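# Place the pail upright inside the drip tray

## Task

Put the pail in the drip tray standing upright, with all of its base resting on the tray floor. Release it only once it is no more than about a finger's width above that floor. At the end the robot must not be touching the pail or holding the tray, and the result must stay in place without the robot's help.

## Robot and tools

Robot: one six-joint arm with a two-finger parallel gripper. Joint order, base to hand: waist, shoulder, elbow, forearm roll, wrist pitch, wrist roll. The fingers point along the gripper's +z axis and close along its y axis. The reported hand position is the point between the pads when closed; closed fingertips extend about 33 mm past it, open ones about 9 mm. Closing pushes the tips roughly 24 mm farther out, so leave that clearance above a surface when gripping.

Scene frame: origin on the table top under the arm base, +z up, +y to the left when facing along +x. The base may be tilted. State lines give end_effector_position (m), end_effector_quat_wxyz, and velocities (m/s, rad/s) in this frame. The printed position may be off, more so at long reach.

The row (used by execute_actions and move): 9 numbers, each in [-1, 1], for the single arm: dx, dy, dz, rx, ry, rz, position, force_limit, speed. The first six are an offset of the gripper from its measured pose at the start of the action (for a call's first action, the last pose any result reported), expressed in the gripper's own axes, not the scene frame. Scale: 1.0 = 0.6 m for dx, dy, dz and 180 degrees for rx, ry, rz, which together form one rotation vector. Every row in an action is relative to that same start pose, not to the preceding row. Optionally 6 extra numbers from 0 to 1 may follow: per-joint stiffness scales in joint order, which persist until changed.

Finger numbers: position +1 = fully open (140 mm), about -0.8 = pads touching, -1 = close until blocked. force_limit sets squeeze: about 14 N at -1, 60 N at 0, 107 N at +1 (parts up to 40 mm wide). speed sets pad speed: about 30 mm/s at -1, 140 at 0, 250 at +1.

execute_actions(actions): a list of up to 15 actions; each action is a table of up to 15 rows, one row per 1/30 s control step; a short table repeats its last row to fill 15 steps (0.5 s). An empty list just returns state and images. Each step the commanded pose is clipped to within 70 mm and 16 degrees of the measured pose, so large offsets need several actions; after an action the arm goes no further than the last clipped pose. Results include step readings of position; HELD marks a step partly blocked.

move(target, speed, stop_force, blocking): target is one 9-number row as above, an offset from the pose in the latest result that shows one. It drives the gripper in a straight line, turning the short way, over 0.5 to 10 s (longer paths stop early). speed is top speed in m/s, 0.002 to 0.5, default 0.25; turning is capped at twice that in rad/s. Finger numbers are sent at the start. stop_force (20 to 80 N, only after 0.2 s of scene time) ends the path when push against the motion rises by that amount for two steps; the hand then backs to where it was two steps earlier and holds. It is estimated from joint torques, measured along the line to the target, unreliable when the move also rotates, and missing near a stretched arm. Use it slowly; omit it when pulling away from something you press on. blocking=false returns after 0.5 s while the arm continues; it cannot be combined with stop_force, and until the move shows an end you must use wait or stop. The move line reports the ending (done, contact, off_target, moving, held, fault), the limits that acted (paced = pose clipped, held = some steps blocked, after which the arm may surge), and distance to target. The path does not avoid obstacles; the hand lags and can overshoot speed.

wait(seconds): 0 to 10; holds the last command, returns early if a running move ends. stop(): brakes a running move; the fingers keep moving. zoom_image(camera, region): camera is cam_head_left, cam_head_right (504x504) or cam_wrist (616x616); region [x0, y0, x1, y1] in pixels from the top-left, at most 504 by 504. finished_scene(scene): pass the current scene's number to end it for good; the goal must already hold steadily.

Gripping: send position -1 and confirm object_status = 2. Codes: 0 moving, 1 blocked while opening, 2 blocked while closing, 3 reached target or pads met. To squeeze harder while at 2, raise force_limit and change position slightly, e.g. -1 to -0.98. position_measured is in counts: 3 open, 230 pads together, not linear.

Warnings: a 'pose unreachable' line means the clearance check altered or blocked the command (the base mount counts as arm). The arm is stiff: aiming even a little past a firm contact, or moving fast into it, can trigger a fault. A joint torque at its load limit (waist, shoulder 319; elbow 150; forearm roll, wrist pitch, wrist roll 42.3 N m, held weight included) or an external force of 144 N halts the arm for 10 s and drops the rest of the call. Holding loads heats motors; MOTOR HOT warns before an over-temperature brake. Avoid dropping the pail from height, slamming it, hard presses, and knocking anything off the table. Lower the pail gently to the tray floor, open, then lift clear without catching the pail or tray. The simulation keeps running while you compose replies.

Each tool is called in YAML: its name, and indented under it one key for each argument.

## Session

execute_actions:
  actions: []

Scene clock: 0.00 s.
end_effector_position=(+0.4994, -0.2930, +0.2688) position_measured=3 object_status=3 end_effector_quat_wxyz=(-0.141, -0.302, +0.809, -0.485) end_effector_velocity=(+0.000, +0.000, +0.000) end_effector_angular_velocity=(+0.000, -0.000, +0.000)
Joint positions: [-0.059  0.154  2.235 -1.299  1.097 -1.503]
Joint velocities: [ 0. -0. -0.  0. -0.  0.]
Joint torques (N m, as the joint torque sensors report them, + toward a larger angle): no reading
Hand target: +0.499, -0.293, +0.269; -0.141, -0.302, +0.809, -0.485
Joint stiffness scale: [1. 1. 1. 1. 1. 1.]

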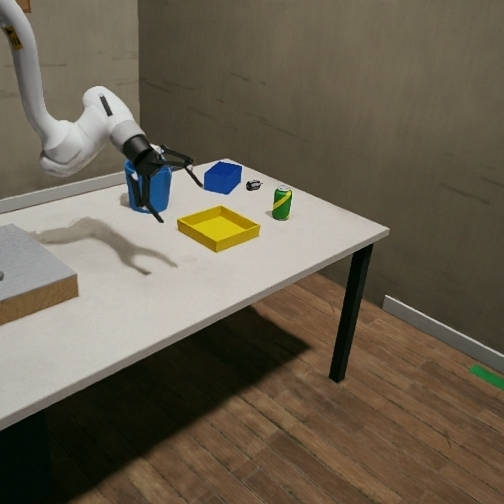

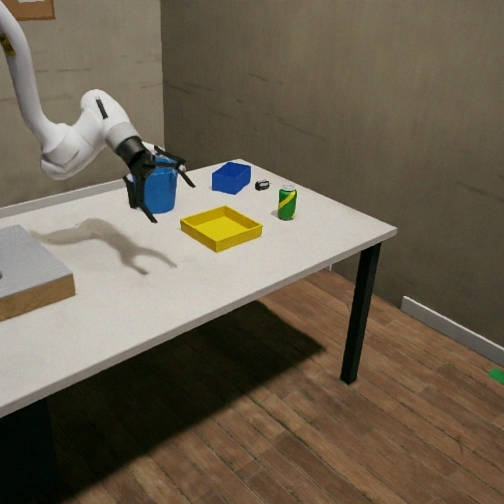

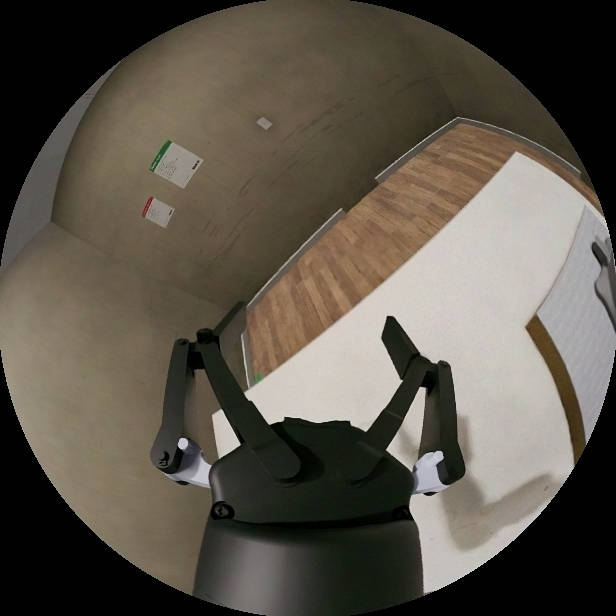

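zoom_image:
  camera: "cam_head_left"
  region: [90, 120, 300, 270]

zoom_image:
  camera: "cam_head_right"
  region: [90, 120, 300, 270]

Region (90, 120, 300, 270) of cam_head_left's 504x504 image, scaled by 2.400, with more detail than that image has; it fills the top 360 rows of this view, and the rest is white.

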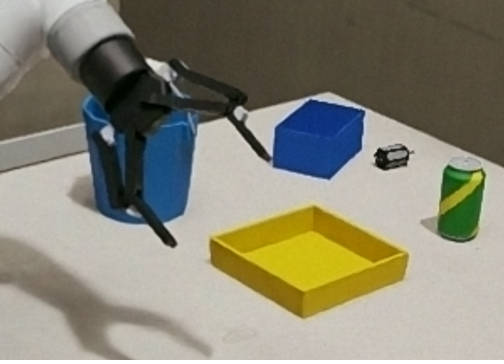

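Region (90, 120, 300, 270) of cam_head_right's 504x504 image, scaled by 2.400, with more detail than that image has; it fills the top 360 rows of this view, and the rest is white.

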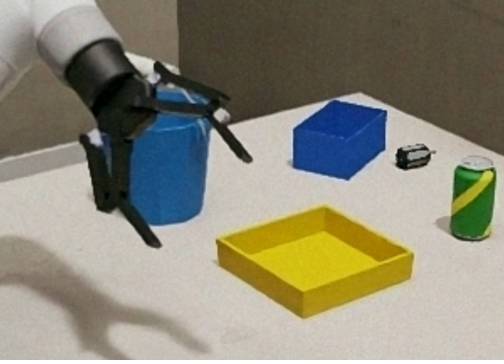

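zoom_image:
  camera: "cam_head_left"
  region: [110, 135, 200, 235]

zoom_image:
  camera: "cam_head_right"
  region: [110, 135, 200, 235]

zoom_image:
  camera: "cam_head_left"
  region: [165, 195, 275, 265]

Region (110, 135, 200, 235) of cam_head_left's 504x504 image, scaled by 5.040, with more detail than that image has; it fills the left 454 columns of this view, and the rest is white.

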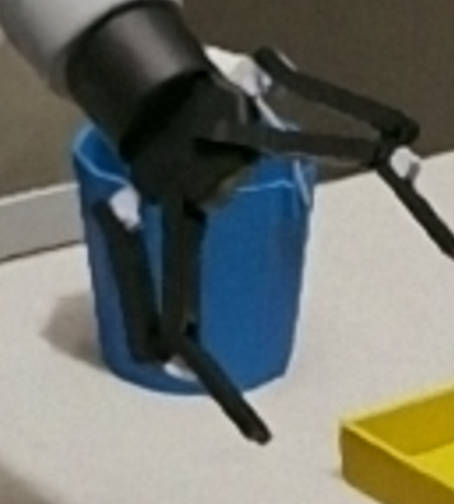

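Region (110, 135, 200, 235) of cam_head_right's 504x504 image, scaled by 5.040, with more detail than that image has; it fills the left 454 columns of this view, and the rest is white.

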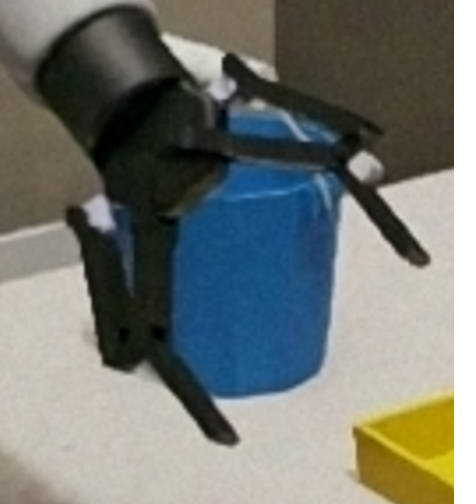

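Region (165, 195, 275, 265) of cam_head_left's 504x504 image, scaled by 4.582, with more detail than that image has; it fills the top 321 rows of this view, and the rest is white.

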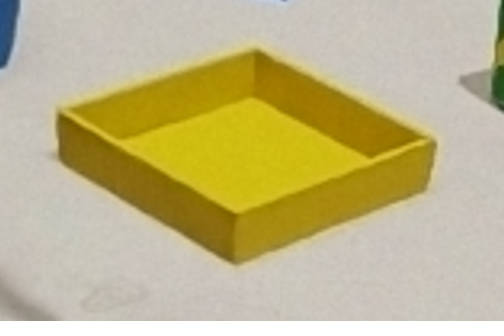

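zoom_image:
  camera: "cam_head_left"
  region: [280, 170, 400, 270]

zoom_image:
  camera: "cam_head_left"
  region: [0, 210, 126, 340]

Region (280, 170, 400, 270) of cam_head_left's 504x504 image, scaled by 4.200, with more detail than that image has.

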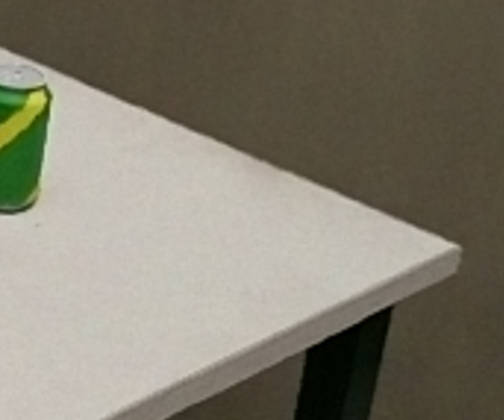

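Region (0, 210, 126, 340) of cam_head_left's 504x504 image, scaled by 3.877, with more detail than that image has; it fills the left 488 columns of this view, and the rest is white.

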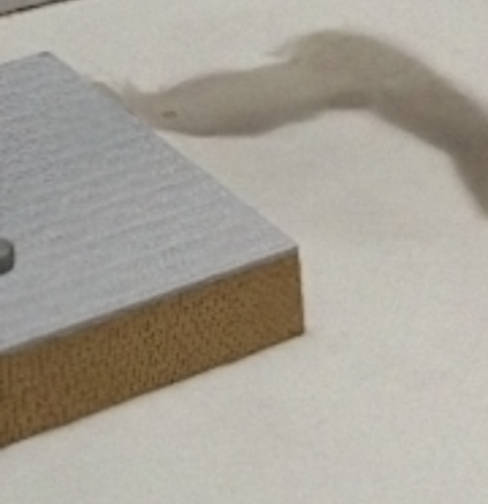

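move:
  target: [-0.5394, -0.1226, -0.7762, -0.1203, -0.3343, -0.3355, 1, 0, 0]
  speed: 0.35

Scene clock: 7.73 s.
end_effector_position=(+0.7665, +0.1974, +0.3790) position_measured=3 object_status=3 end_effector_quat_wxyz=(+0.000, +0.807, -0.590, +0.001) end_effector_velocity=(-0.001, +0.002, +0.001) end_effector_angular_velocity=(+0.003, +0.005, +0.006)
Joint positions: [ 0.23   0.393  1.333  0.005  1.413 -3.248]
Joint velocities: [ 0.001  0.002 -0.004  0.004  0.007 -0.006]
Joint torques (N m, as the joint torque sensors report them, + toward a larger angle): [  3.15 -84.02 -41.37   4.7    0.06  -0.22]
Hand target: +0.767, +0.200, +0.380; +0.000, +0.809, -0.588, -0.000
Off the commanded pose: 0.003 m, 0 deg.
Joint stiffness scale: [1. 1. 1. 1. 1. 1.]
move: done

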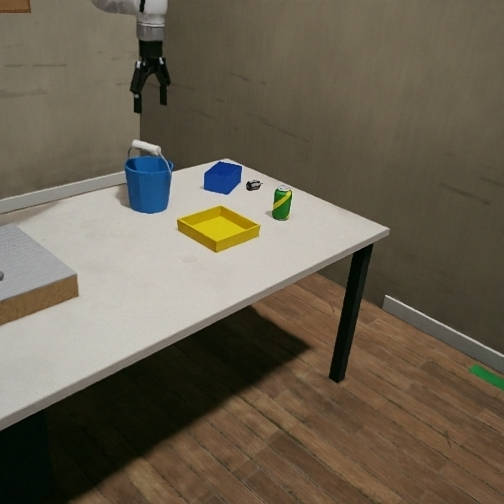

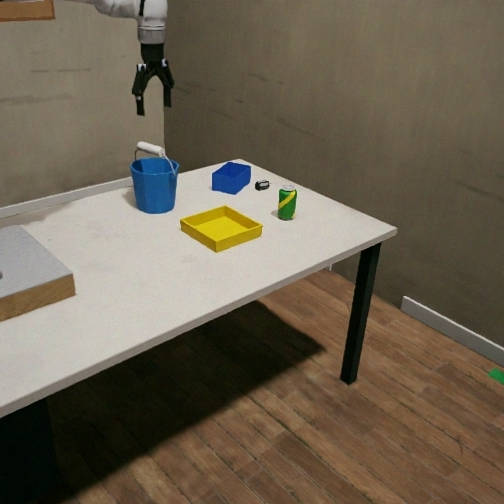

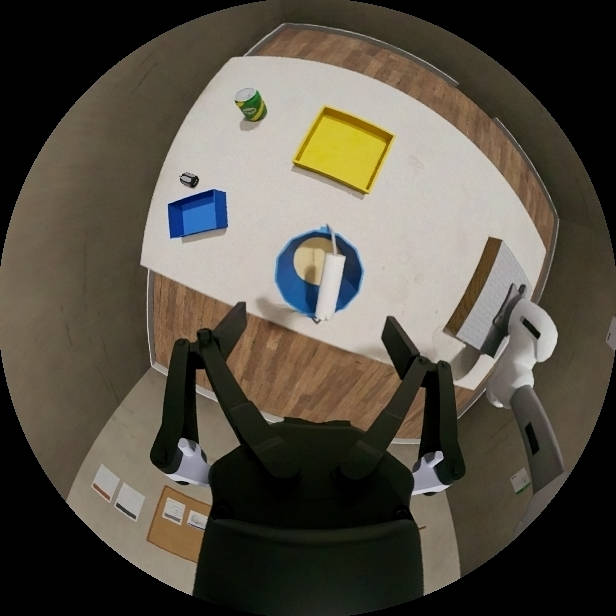

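zoom_image:
  camera: "cam_wrist"
  region: [200, 190, 440, 400]

zoom_image:
  camera: "cam_head_left"
  region: [100, 40, 210, 230]

zoom_image:
  camera: "cam_wrist"
  region: [280, 90, 410, 210]

Region (200, 190, 440, 400) of cam_wrist's 616x616 image, scaled by 2.100, with more detail than that image has; it fills the top 441 rows of this view, and the rest is white.

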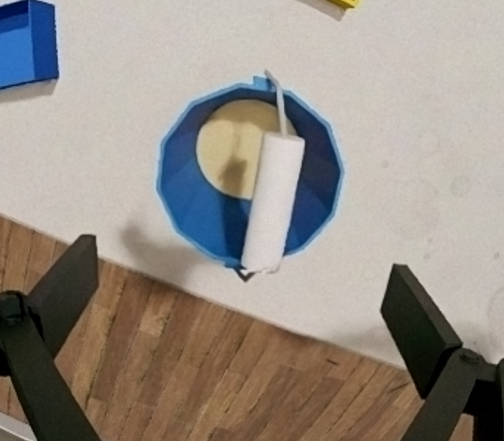

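Region (100, 40, 210, 230) of cam_head_left's 504x504 image, scaled by 2.653, with more detail than that image has; it fills the left 292 columns of this view, and the rest is white.

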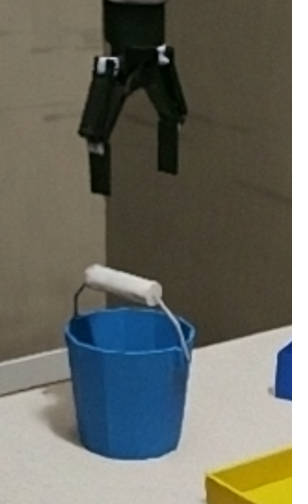

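Region (280, 90, 410, 210) of cam_wrist's 616x616 image, scaled by 3.877, with more detail than that image has; it fills the top 465 rows of this view, and the rest is white.

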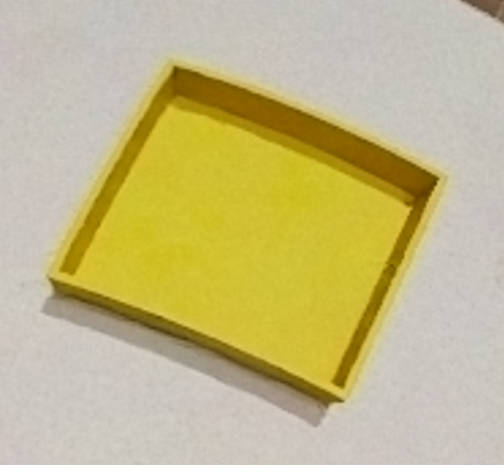

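zoom_image:
  camera: "cam_wrist"
  region: [265, 215, 375, 335]

zoom_image:
  camera: "cam_head_left"
  region: [115, 130, 185, 220]

zoom_image:
  camera: "cam_head_right"
  region: [120, 130, 190, 220]

Region (265, 215, 375, 335) of cam_wrist's 616x616 image, scaled by 4.200, with more detail than that image has; it fills the left 462 columns of this view, and the rest is white.

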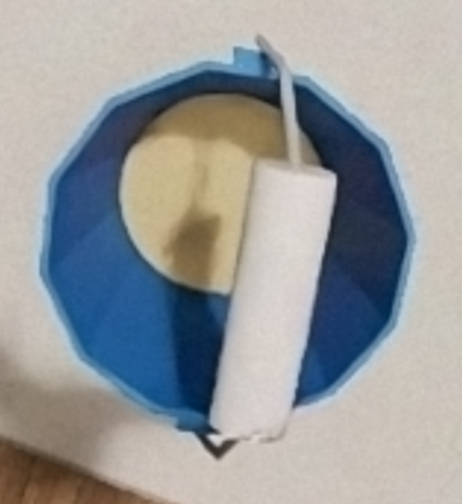

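Region (115, 130, 185, 220) of cam_head_left's 504x504 image, scaled by 5.600, with more detail than that image has.

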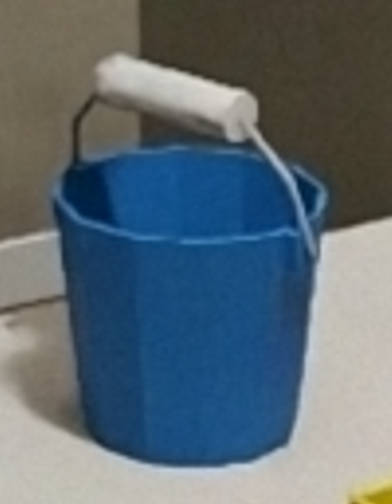

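Region (120, 130, 190, 220) of cam_head_right's 504x504 image, scaled by 5.600, with more detail than that image has.

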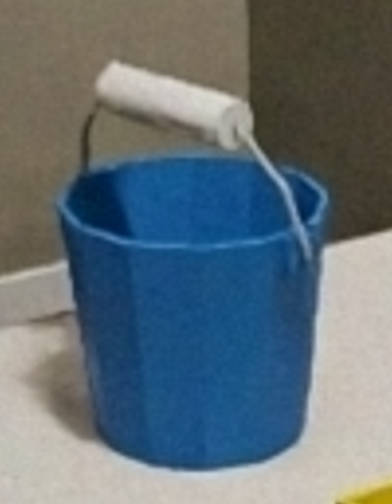

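I'll start by refreshing the current state.

execute_actions:
  actions: []

Scene clock: 10.83 s.
end_effector_position=(+0.7664, +0.1975, +0.3791) position_measured=3 object_status=3 end_effector_quat_wxyz=(+0.000, +0.807, -0.590, +0.001) end_effector_velocity=(+0.000, +0.001, +0.000) end_effector_angular_velocity=(+0.000, -0.001, +0.003)
Joint positions: [ 0.23   0.394  1.333  0.006  1.414 -3.248]
Joint velocities: [ 0.002  0.    -0.    -0.    -0.001 -0.002]
Joint torques (N m, as the joint torque sensors report them, + toward a larger angle): [  3.71 -80.95 -42.83   4.45   0.16   0.32]
Hand target: +0.767, +0.200, +0.380; +0.000, +0.809, -0.588, -0.000
Off the commanded pose: 0.003 m, 0 deg.
Joint stiffness scale: [1. 1. 1. 1. 1. 1.]

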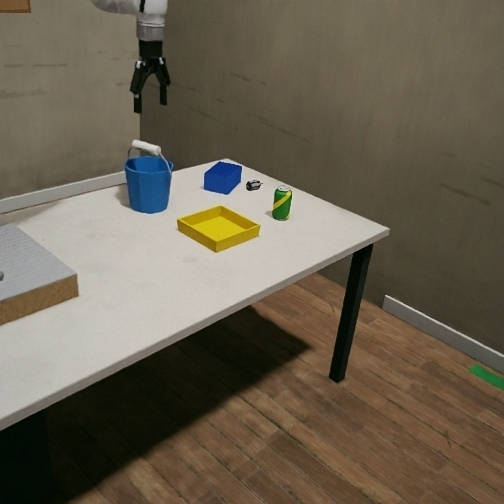

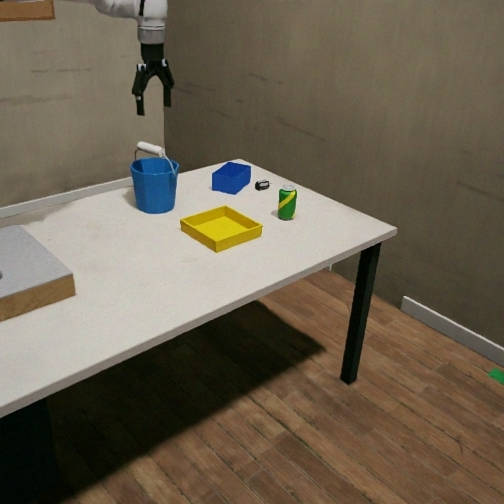

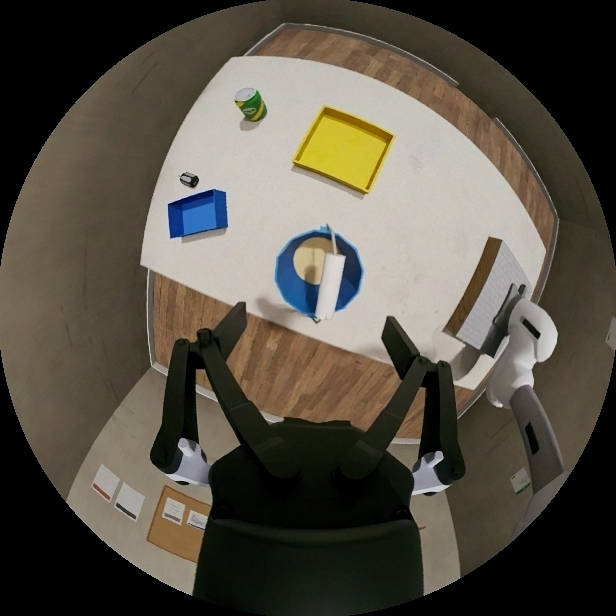

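move:
  target: [-0.02, 0, 0.15, 0, 0, 0.015, 0.8, 0, 0]
  speed: 0.2

Scene clock: 11.97 s.
end_effector_position=(+0.7639, +0.2076, +0.2935) position_measured=28 object_status=3 end_effector_quat_wxyz=(-0.001, +0.794, -0.608, +0.002) end_effector_velocity=(+0.002, +0.000, -0.000) end_effector_angular_velocity=(+0.001, -0.005, -0.002)
Joint positions: [ 0.244  0.424  1.446  0.006  1.268 -3.189]
Joint velocities: [ 0.    -0.     0.    -0.    -0.005  0.002]
Joint torques (N m, as the joint torque sensors report them, + toward a larger angle): [  2.85 -83.29 -42.11   4.28  -0.48  -0.08]
Hand target: +0.763, +0.209, +0.289; +0.000, +0.793, -0.609, +0.001
Off the commanded pose: 0.005 m, 0 deg.
Joint stiffness scale: [1. 1. 1. 1. 1. 1.]
move: off_target

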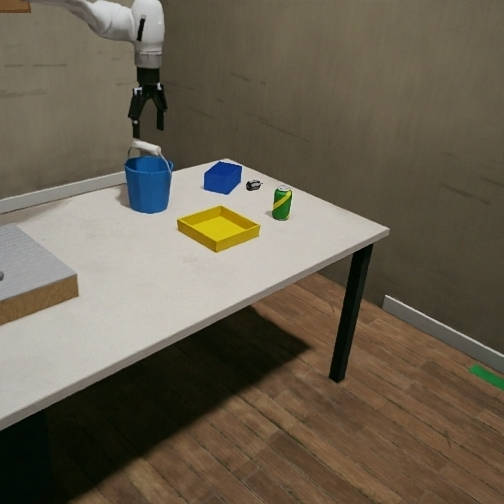

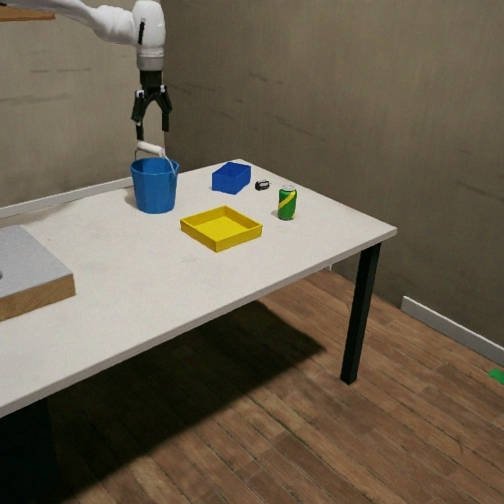

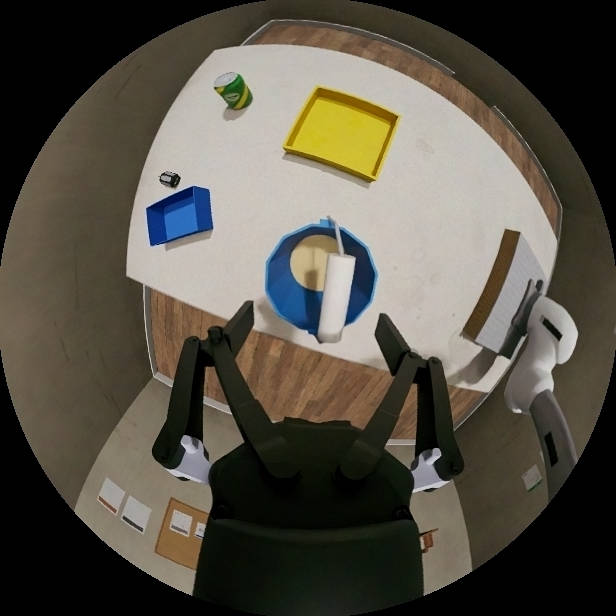

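zoom_image:
  camera: "cam_wrist"
  region: [220, 190, 430, 400]

zoom_image:
  camera: "cam_head_left"
  region: [100, 70, 200, 220]

Region (220, 190, 430, 400) of cam_wrist's 616x616 image, scaled by 2.400, with more detail than that image has.

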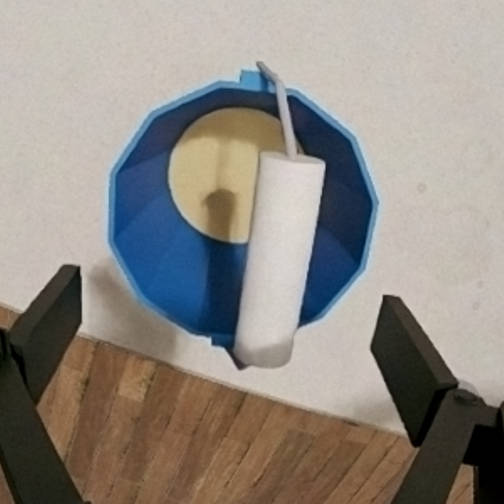

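Region (100, 70, 200, 220) of cam_head_left's 504x504 image, scaled by 3.360, with more detail than that image has.

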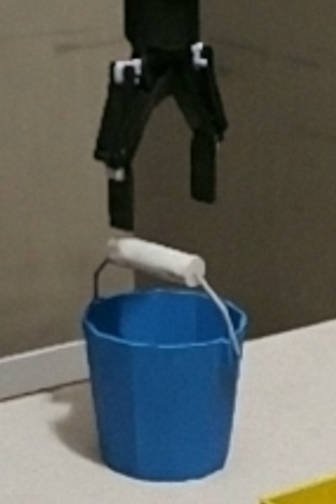

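zoom_image:
  camera: "cam_head_left"
  region: [120, 110, 180, 170]

Region (120, 110, 180, 170) of cam_head_left's 504x504 image, scaled by 8.400, with more detail than that image has.

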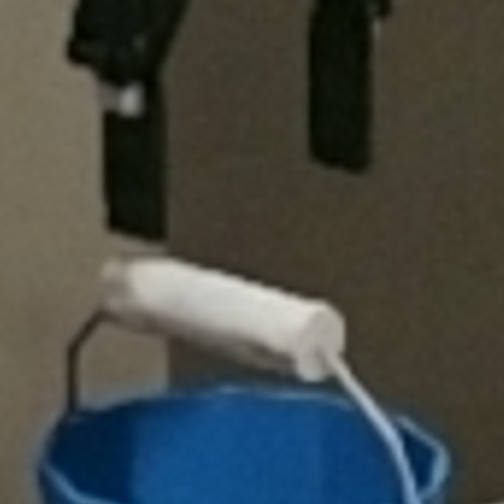

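move:
  target: [-0.004, 0, 0.107, 0, 0, 0, 0.8, 0, 0]
  speed: 0.15

Scene clock: 17.20 s.
end_effector_position=(+0.7648, +0.2086, +0.2336) position_measured=28 object_status=3 end_effector_quat_wxyz=(-0.001, +0.794, -0.608, +0.003) end_effector_velocity=(+0.001, +0.000, +0.000) end_effector_angular_velocity=(+0.001, -0.004, +0.000)
Joint positions: [ 0.246  0.458  1.509  0.006  1.168 -3.189]
Joint velocities: [ 0.    -0.     0.    -0.    -0.005  0.   ]
Joint torques (N m, as the joint torque sensors report them, + toward a larger angle): [  4.06 -84.69 -38.96   3.92  -0.02  -0.08]
Hand target: +0.763, +0.210, +0.229; -0.001, +0.794, -0.608, +0.002
Off the commanded pose: 0.005 m, 0 deg.
Joint stiffness scale: [1. 1. 1. 1. 1. 1.]
move: off_target

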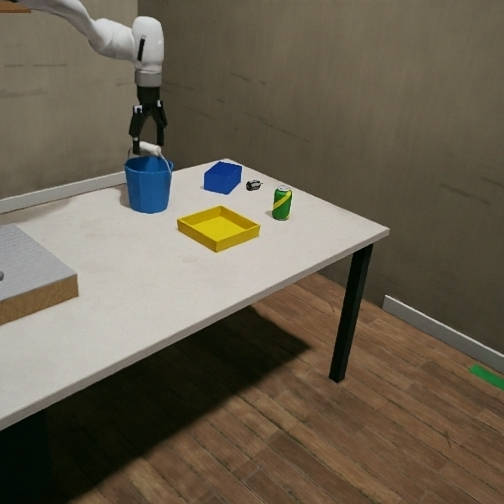

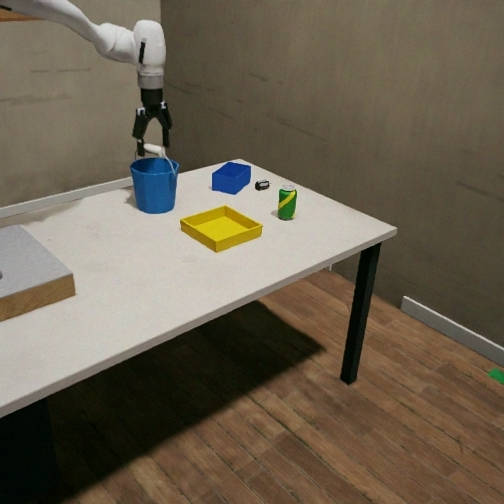

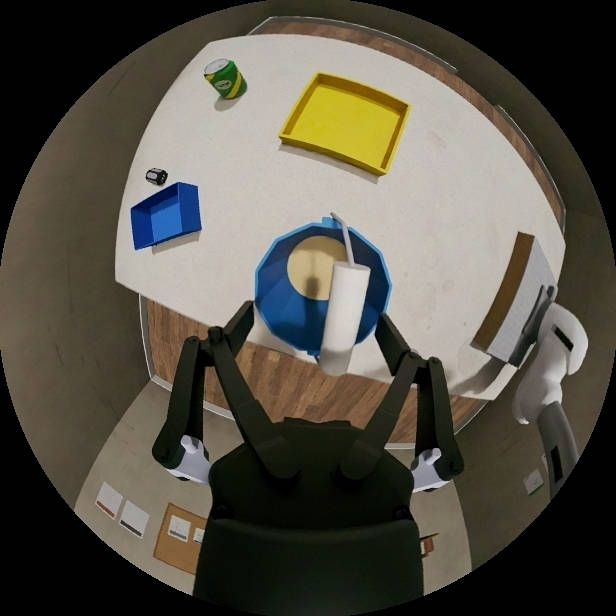

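zoom_image:
  camera: "cam_head_left"
  region: [115, 100, 185, 170]

zoom_image:
  camera: "cam_wrist"
  region: [220, 190, 430, 400]

Region (115, 100, 185, 170) of cam_head_left's 504x504 image, scaled by 7.200, with more detail than that image has.

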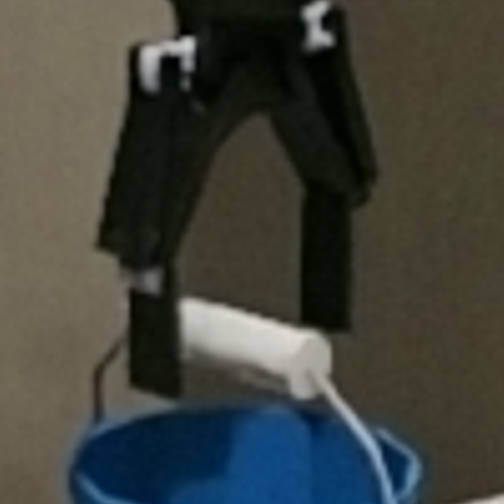

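Region (220, 190, 430, 400) of cam_wrist's 616x616 image, scaled by 2.400, with more detail than that image has.

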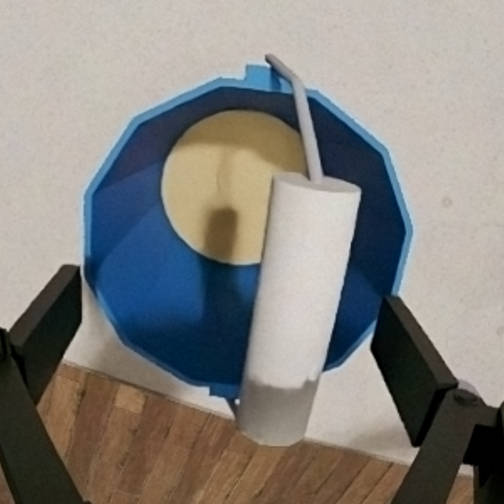

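execute_actions:
  actions:
    - [[0,0,0,0,0,0,-1,-0.6,-0.3]]
    - [[0,0,0,0,0,0,-1,-0.6,-0.3]]
    - [[0,0,0,0,0,0,-1,-0.6,-0.3]]

Scene clock: 24.70 s.
end_effector_position=(+0.7649, +0.2086, +0.2336) position_measured=184 object_status=2 end_effector_quat_wxyz=(-0.002, +0.794, -0.608, +0.003) end_effector_velocity=(-0.000, -0.000, -0.000) end_effector_angular_velocity=(-0.000, +0.000, +0.000)
Joint positions: [ 0.246  0.458  1.509  0.006  1.168 -3.189]
Joint velocities: [-0.  0.  0.  0.  0. -0.]
Joint torques (N m, as the joint torque sensors report them, + toward a larger angle): [  1.43 -82.22 -37.91   4.23   0.02  -0.41]
Hand target: +0.765, +0.209, +0.234; -0.002, +0.794, -0.608, +0.003
Off the commanded pose: 0.000 m, 0 deg.
Joint stiffness scale: [1. 1. 1. 1. 1. 1.]
Step readings (end_effector_position; steps 1 to 15: 1st action; 16 to 30: 2nd action; 31 to 45: 3rd action):
0: (+0.7649, +0.2086, +0.2336)
1: (+0.7649, +0.2086, +0.2336)
2: (+0.7649, +0.2086, +0.2336)
4: (+0.7649, +0.2086, +0.2336)
8: (+0.7649, +0.2086, +0.2336)
15: (+0.7649, +0.2086, +0.2336)
16: (+0.7649, +0.2086, +0.2336)
17: (+0.7649, +0.2086, +0.2336)
19: (+0.7649, +0.2086, +0.2336)
23: (+0.7649, +0.2086, +0.2336)
30: (+0.7649, +0.2086, +0.2336)
31: (+0.7649, +0.2086, +0.2336)
32: (+0.7649, +0.2086, +0.2336)
34: (+0.7649, +0.2086, +0.2336)
38: (+0.7649, +0.2086, +0.2336)
45: end_effector_position above

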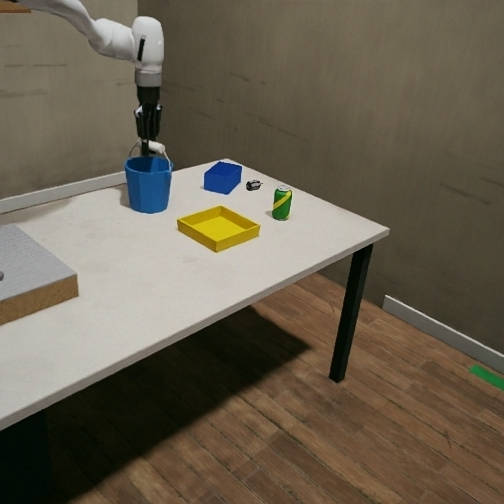

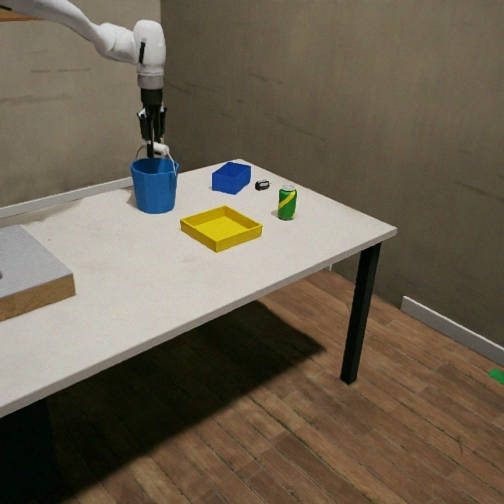

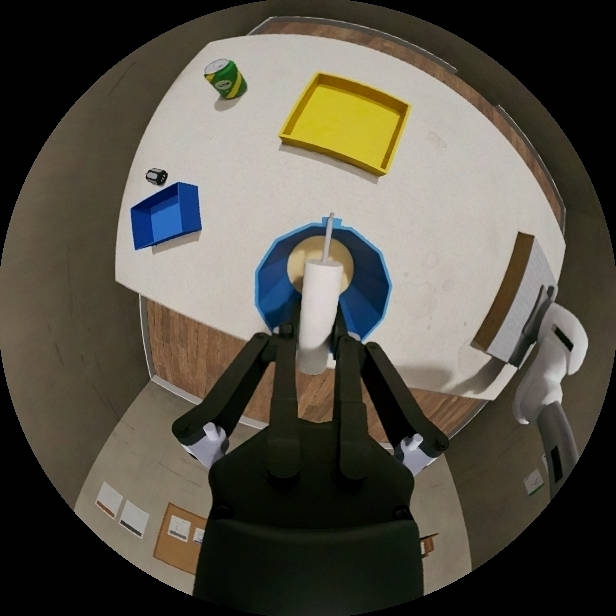

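The handle is centred and gripped (status 2). Now I'll firm up the grip.

execute_actions:
  actions:
    - [[0,0,0,0,0,0,-0.98,1,-0.3]]

Scene clock: 25.33 s.
end_effector_position=(+0.7649, +0.2086, +0.2336) position_measured=189 object_status=2 end_effector_quat_wxyz=(-0.002, +0.794, -0.608, +0.003) end_effector_velocity=(-0.000, +0.000, -0.000) end_effector_angular_velocity=(-0.000, +0.000, -0.000)
Joint positions: [ 0.246  0.458  1.509  0.006  1.168 -3.189]
Joint velocities: [0. 0. 0. 0. 0. 0.]
Joint torques (N m, as the joint torque sensors report them, + toward a larger angle): [  2.42 -76.53 -34.37   4.15  -0.25  -0.33]
Hand target: +0.765, +0.209, +0.234; -0.002, +0.794, -0.608, +0.003
Off the commanded pose: 0.000 m, 0 deg.
Joint stiffness scale: [1. 1. 1. 1. 1. 1.]
Step readings (end_effector_position):
0: (+0.7649, +0.2086, +0.2336)
1: (+0.7649, +0.2086, +0.2336)
2: (+0.7649, +0.2086, +0.2336)
4: (+0.7649, +0.2086, +0.2336)
8: (+0.7649, +0.2086, +0.2336)
15: end_effector_position above

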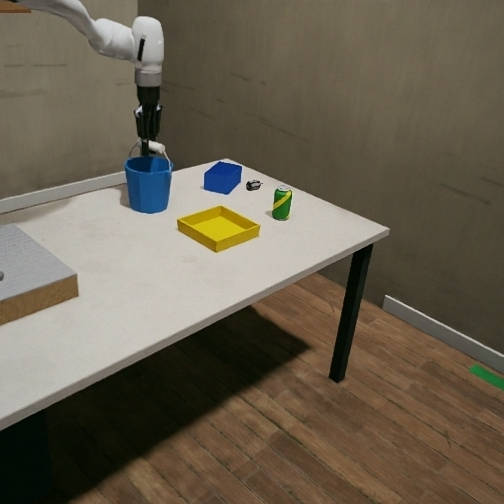

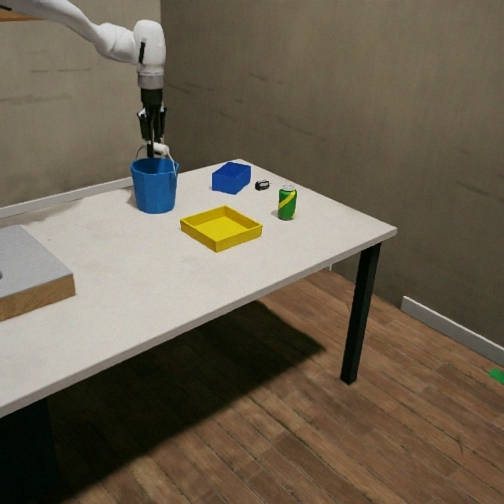

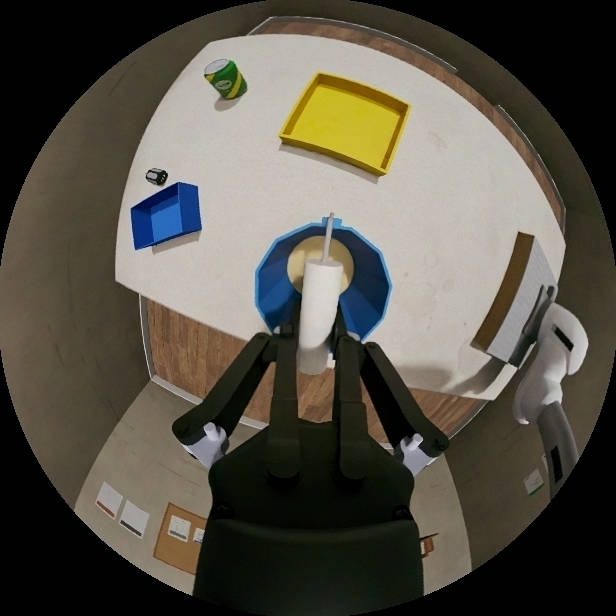

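move:
  target: [0, 0, -0.135, 0, 0, 0, -0.98, 1, -0.3]
  speed: 0.12

Scene clock: 26.70 s.
end_effector_position=(+0.7637, +0.2090, +0.3103) position_measured=189 object_status=2 end_effector_quat_wxyz=(-0.001, +0.794, -0.608, +0.002) end_effector_velocity=(-0.001, -0.000, +0.000) end_effector_angular_velocity=(-0.001, +0.003, +0.001)
Joint positions: [ 0.246  0.417  1.426  0.006  1.295 -3.189]
Joint velocities: [-0.    -0.    -0.     0.     0.004 -0.001]
Joint torques (N m, as the joint torque sensors report them, + toward a larger angle): [  1.5  -86.03 -44.59   4.17   0.37  -0.24]
Hand target: +0.764, +0.209, +0.315; -0.002, +0.794, -0.608, +0.003
Off the commanded pose: 0.004 m, 0 deg.
Joint stiffness scale: [1. 1. 1. 1. 1. 1.]
move: off_target

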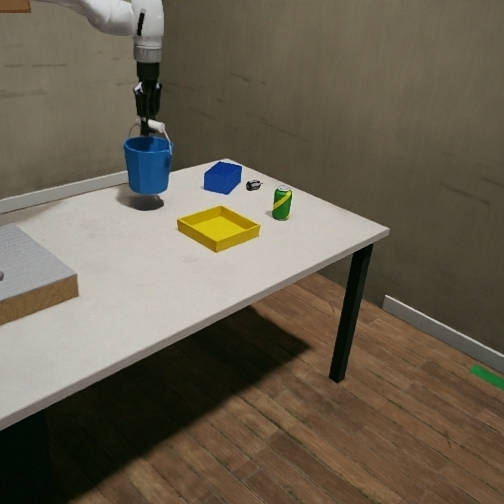

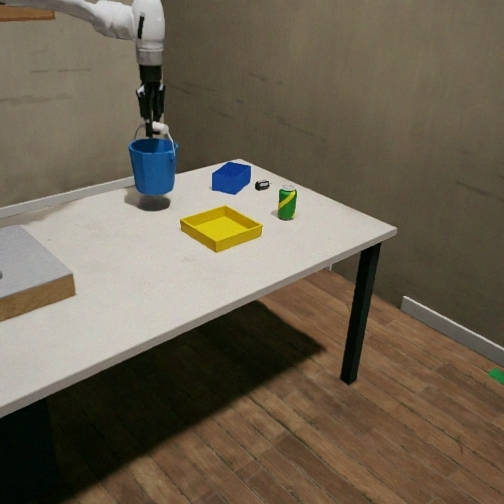

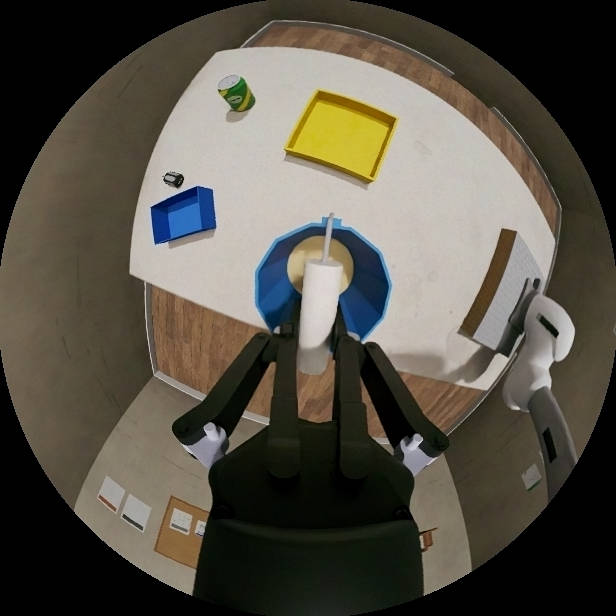

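move:
  target: [0.5717, 0.0425, -0.004, 0, 0, 0, -0.98, 1, -0.3]
  speed: 0.2

Scene clock: 29.83 s.
end_effector_position=(+0.8282, -0.1273, +0.3127) position_measured=189 object_status=2 end_effector_quat_wxyz=(-0.001, +0.794, -0.608, +0.003) end_effector_velocity=(+0.000, +0.000, +0.001) end_effector_angular_velocity=(+0.000, +0.001, +0.003)
Joint positions: [-0.171  0.492  1.313  0.006  1.333 -3.604]
Joint velocities: [ 0.001  0.    -0.002 -0.     0.002 -0.003]
Joint torques (N m, as the joint torque sensors report them, + toward a larger angle): [  1.62 -97.63 -45.08   4.6    0.21   0.11]
Hand target: +0.829, -0.129, +0.313; -0.000, +0.794, -0.608, +0.002
Off the commanded pose: 0.002 m, 0 deg.
Joint stiffness scale: [1. 1. 1. 1. 1. 1.]
move: done

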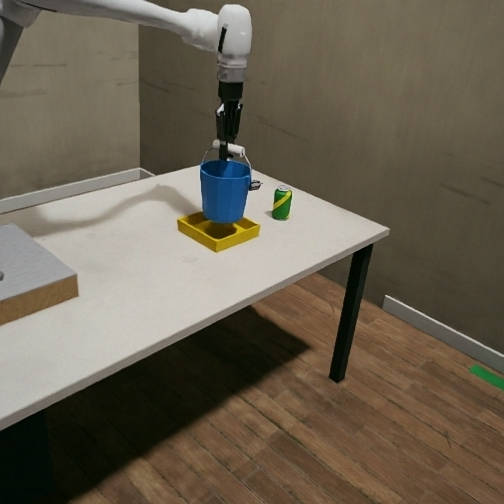

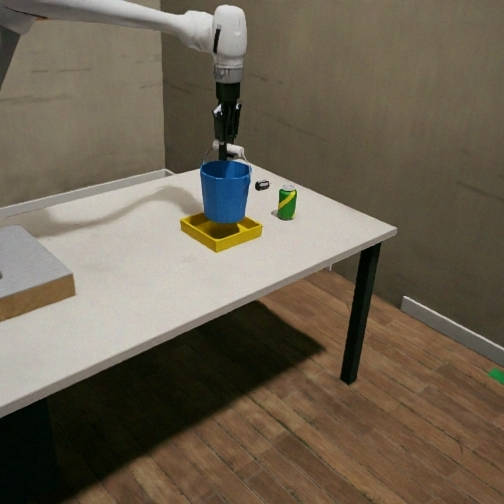

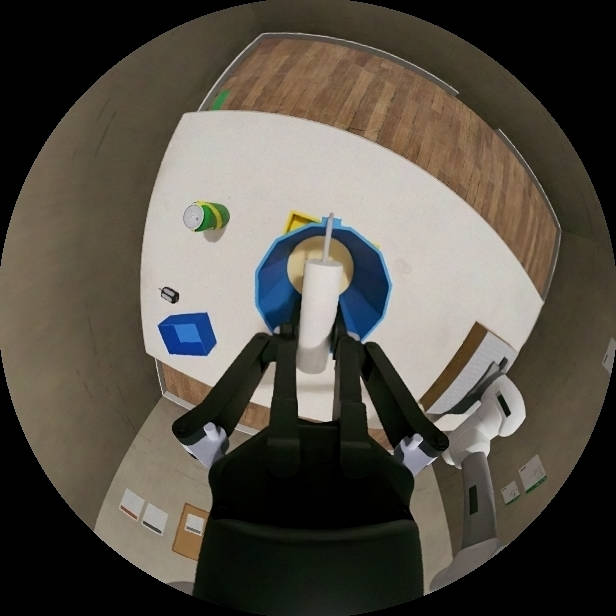

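zoom_image:
  camera: "cam_head_left"
  region: [165, 130, 285, 260]

zoom_image:
  camera: "cam_wrist"
  region: [230, 180, 430, 380]

Region (165, 130, 285, 260) of cam_head_left's 504x504 image, scaled by 3.877, with more detail than that image has; it fills the left 465 columns of this view, and the rest is white.

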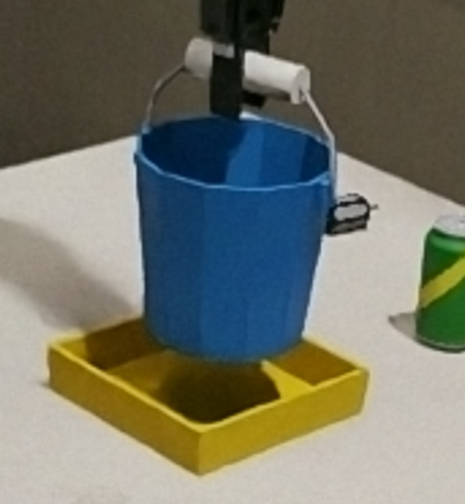

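Region (230, 180, 430, 380) of cam_wrist's 616x616 image, scaled by 2.520, with more detail than that image has.

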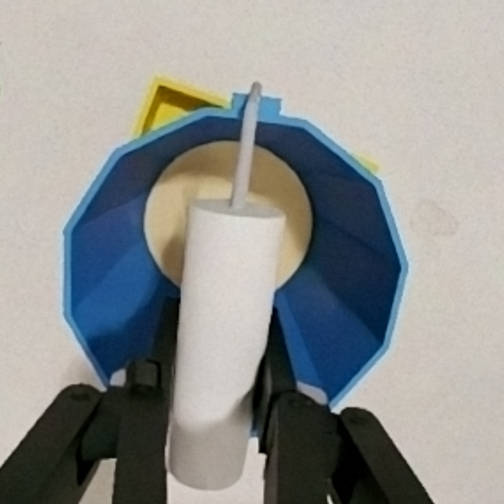

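move:
  target: [-0.022, 0.002, 0.042, 0, 0, 0, -0.98, 1, -0.3]
  speed: 0.08

Scene clock: 36.13 s.
end_effector_position=(+0.8243, -0.1166, +0.2904) position_measured=189 object_status=2 end_effector_quat_wxyz=(-0.001, +0.794, -0.608, +0.004) end_effector_velocity=(+0.001, +0.000, -0.001) end_effector_angular_velocity=(-0.000, -0.002, -0.000)
Joint positions: [-0.159  0.492  1.354  0.006  1.291 -3.594]
Joint velocities: [ 0.     0.     0.001 -0.    -0.003  0.   ]
Joint torques (N m, as the joint torque sensors report them, + toward a larger angle): [  1.95 -92.64 -43.45   4.31   0.38  -0.16]
Hand target: +0.824, -0.115, +0.287; -0.001, +0.794, -0.608, +0.003
Off the commanded pose: 0.003 m, 0 deg.
Joint stiffness scale: [1. 1. 1. 1. 1. 1.]
move: done

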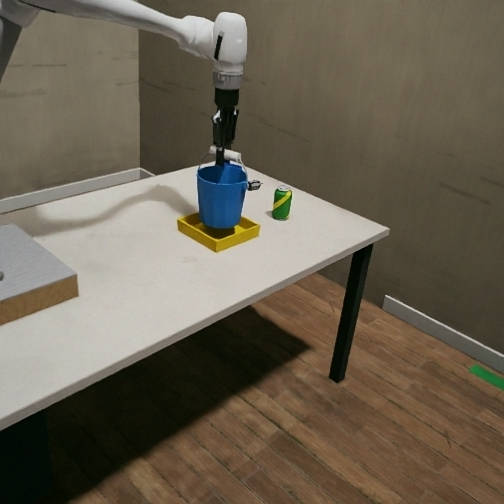

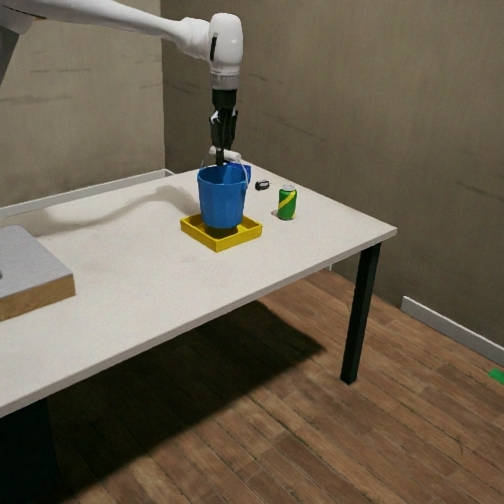

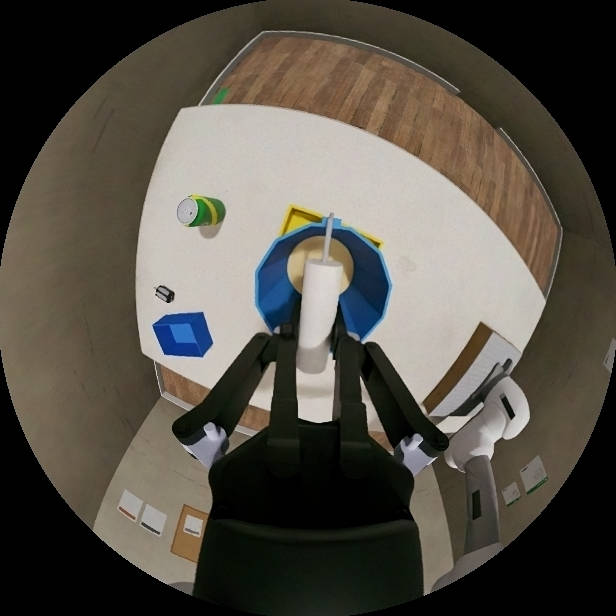

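zoom_image:
  camera: "cam_head_left"
  region: [170, 185, 270, 255]

zoom_image:
  camera: "cam_head_right"
  region: [170, 185, 270, 255]

zoom_image:
  camera: "cam_wrist"
  region: [230, 180, 430, 380]

Region (170, 185, 270, 255) of cam_head_left's 504x504 image, scaled by 5.040, with more detail than that image has; it fills the top 353 rows of this view, and the rest is white.

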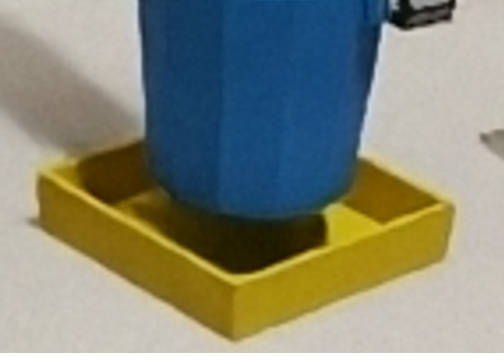

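Region (170, 185, 270, 255) of cam_head_right's 504x504 image, scaled by 5.040, with more detail than that image has; it fills the top 353 rows of this view, and the rest is white.

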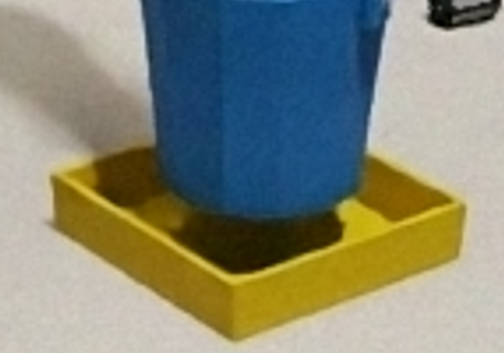

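Region (230, 180, 430, 380) of cam_wrist's 616x616 image, scaled by 2.520, with more detail than that image has.

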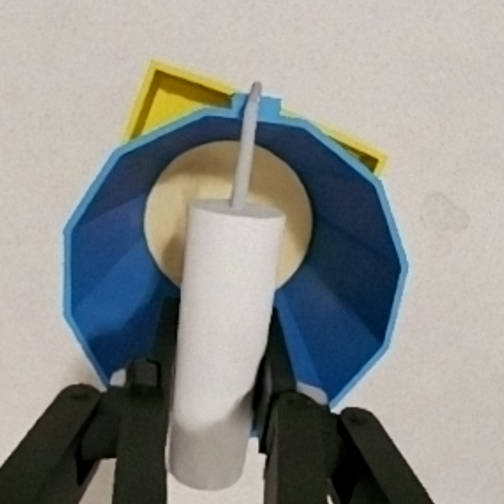

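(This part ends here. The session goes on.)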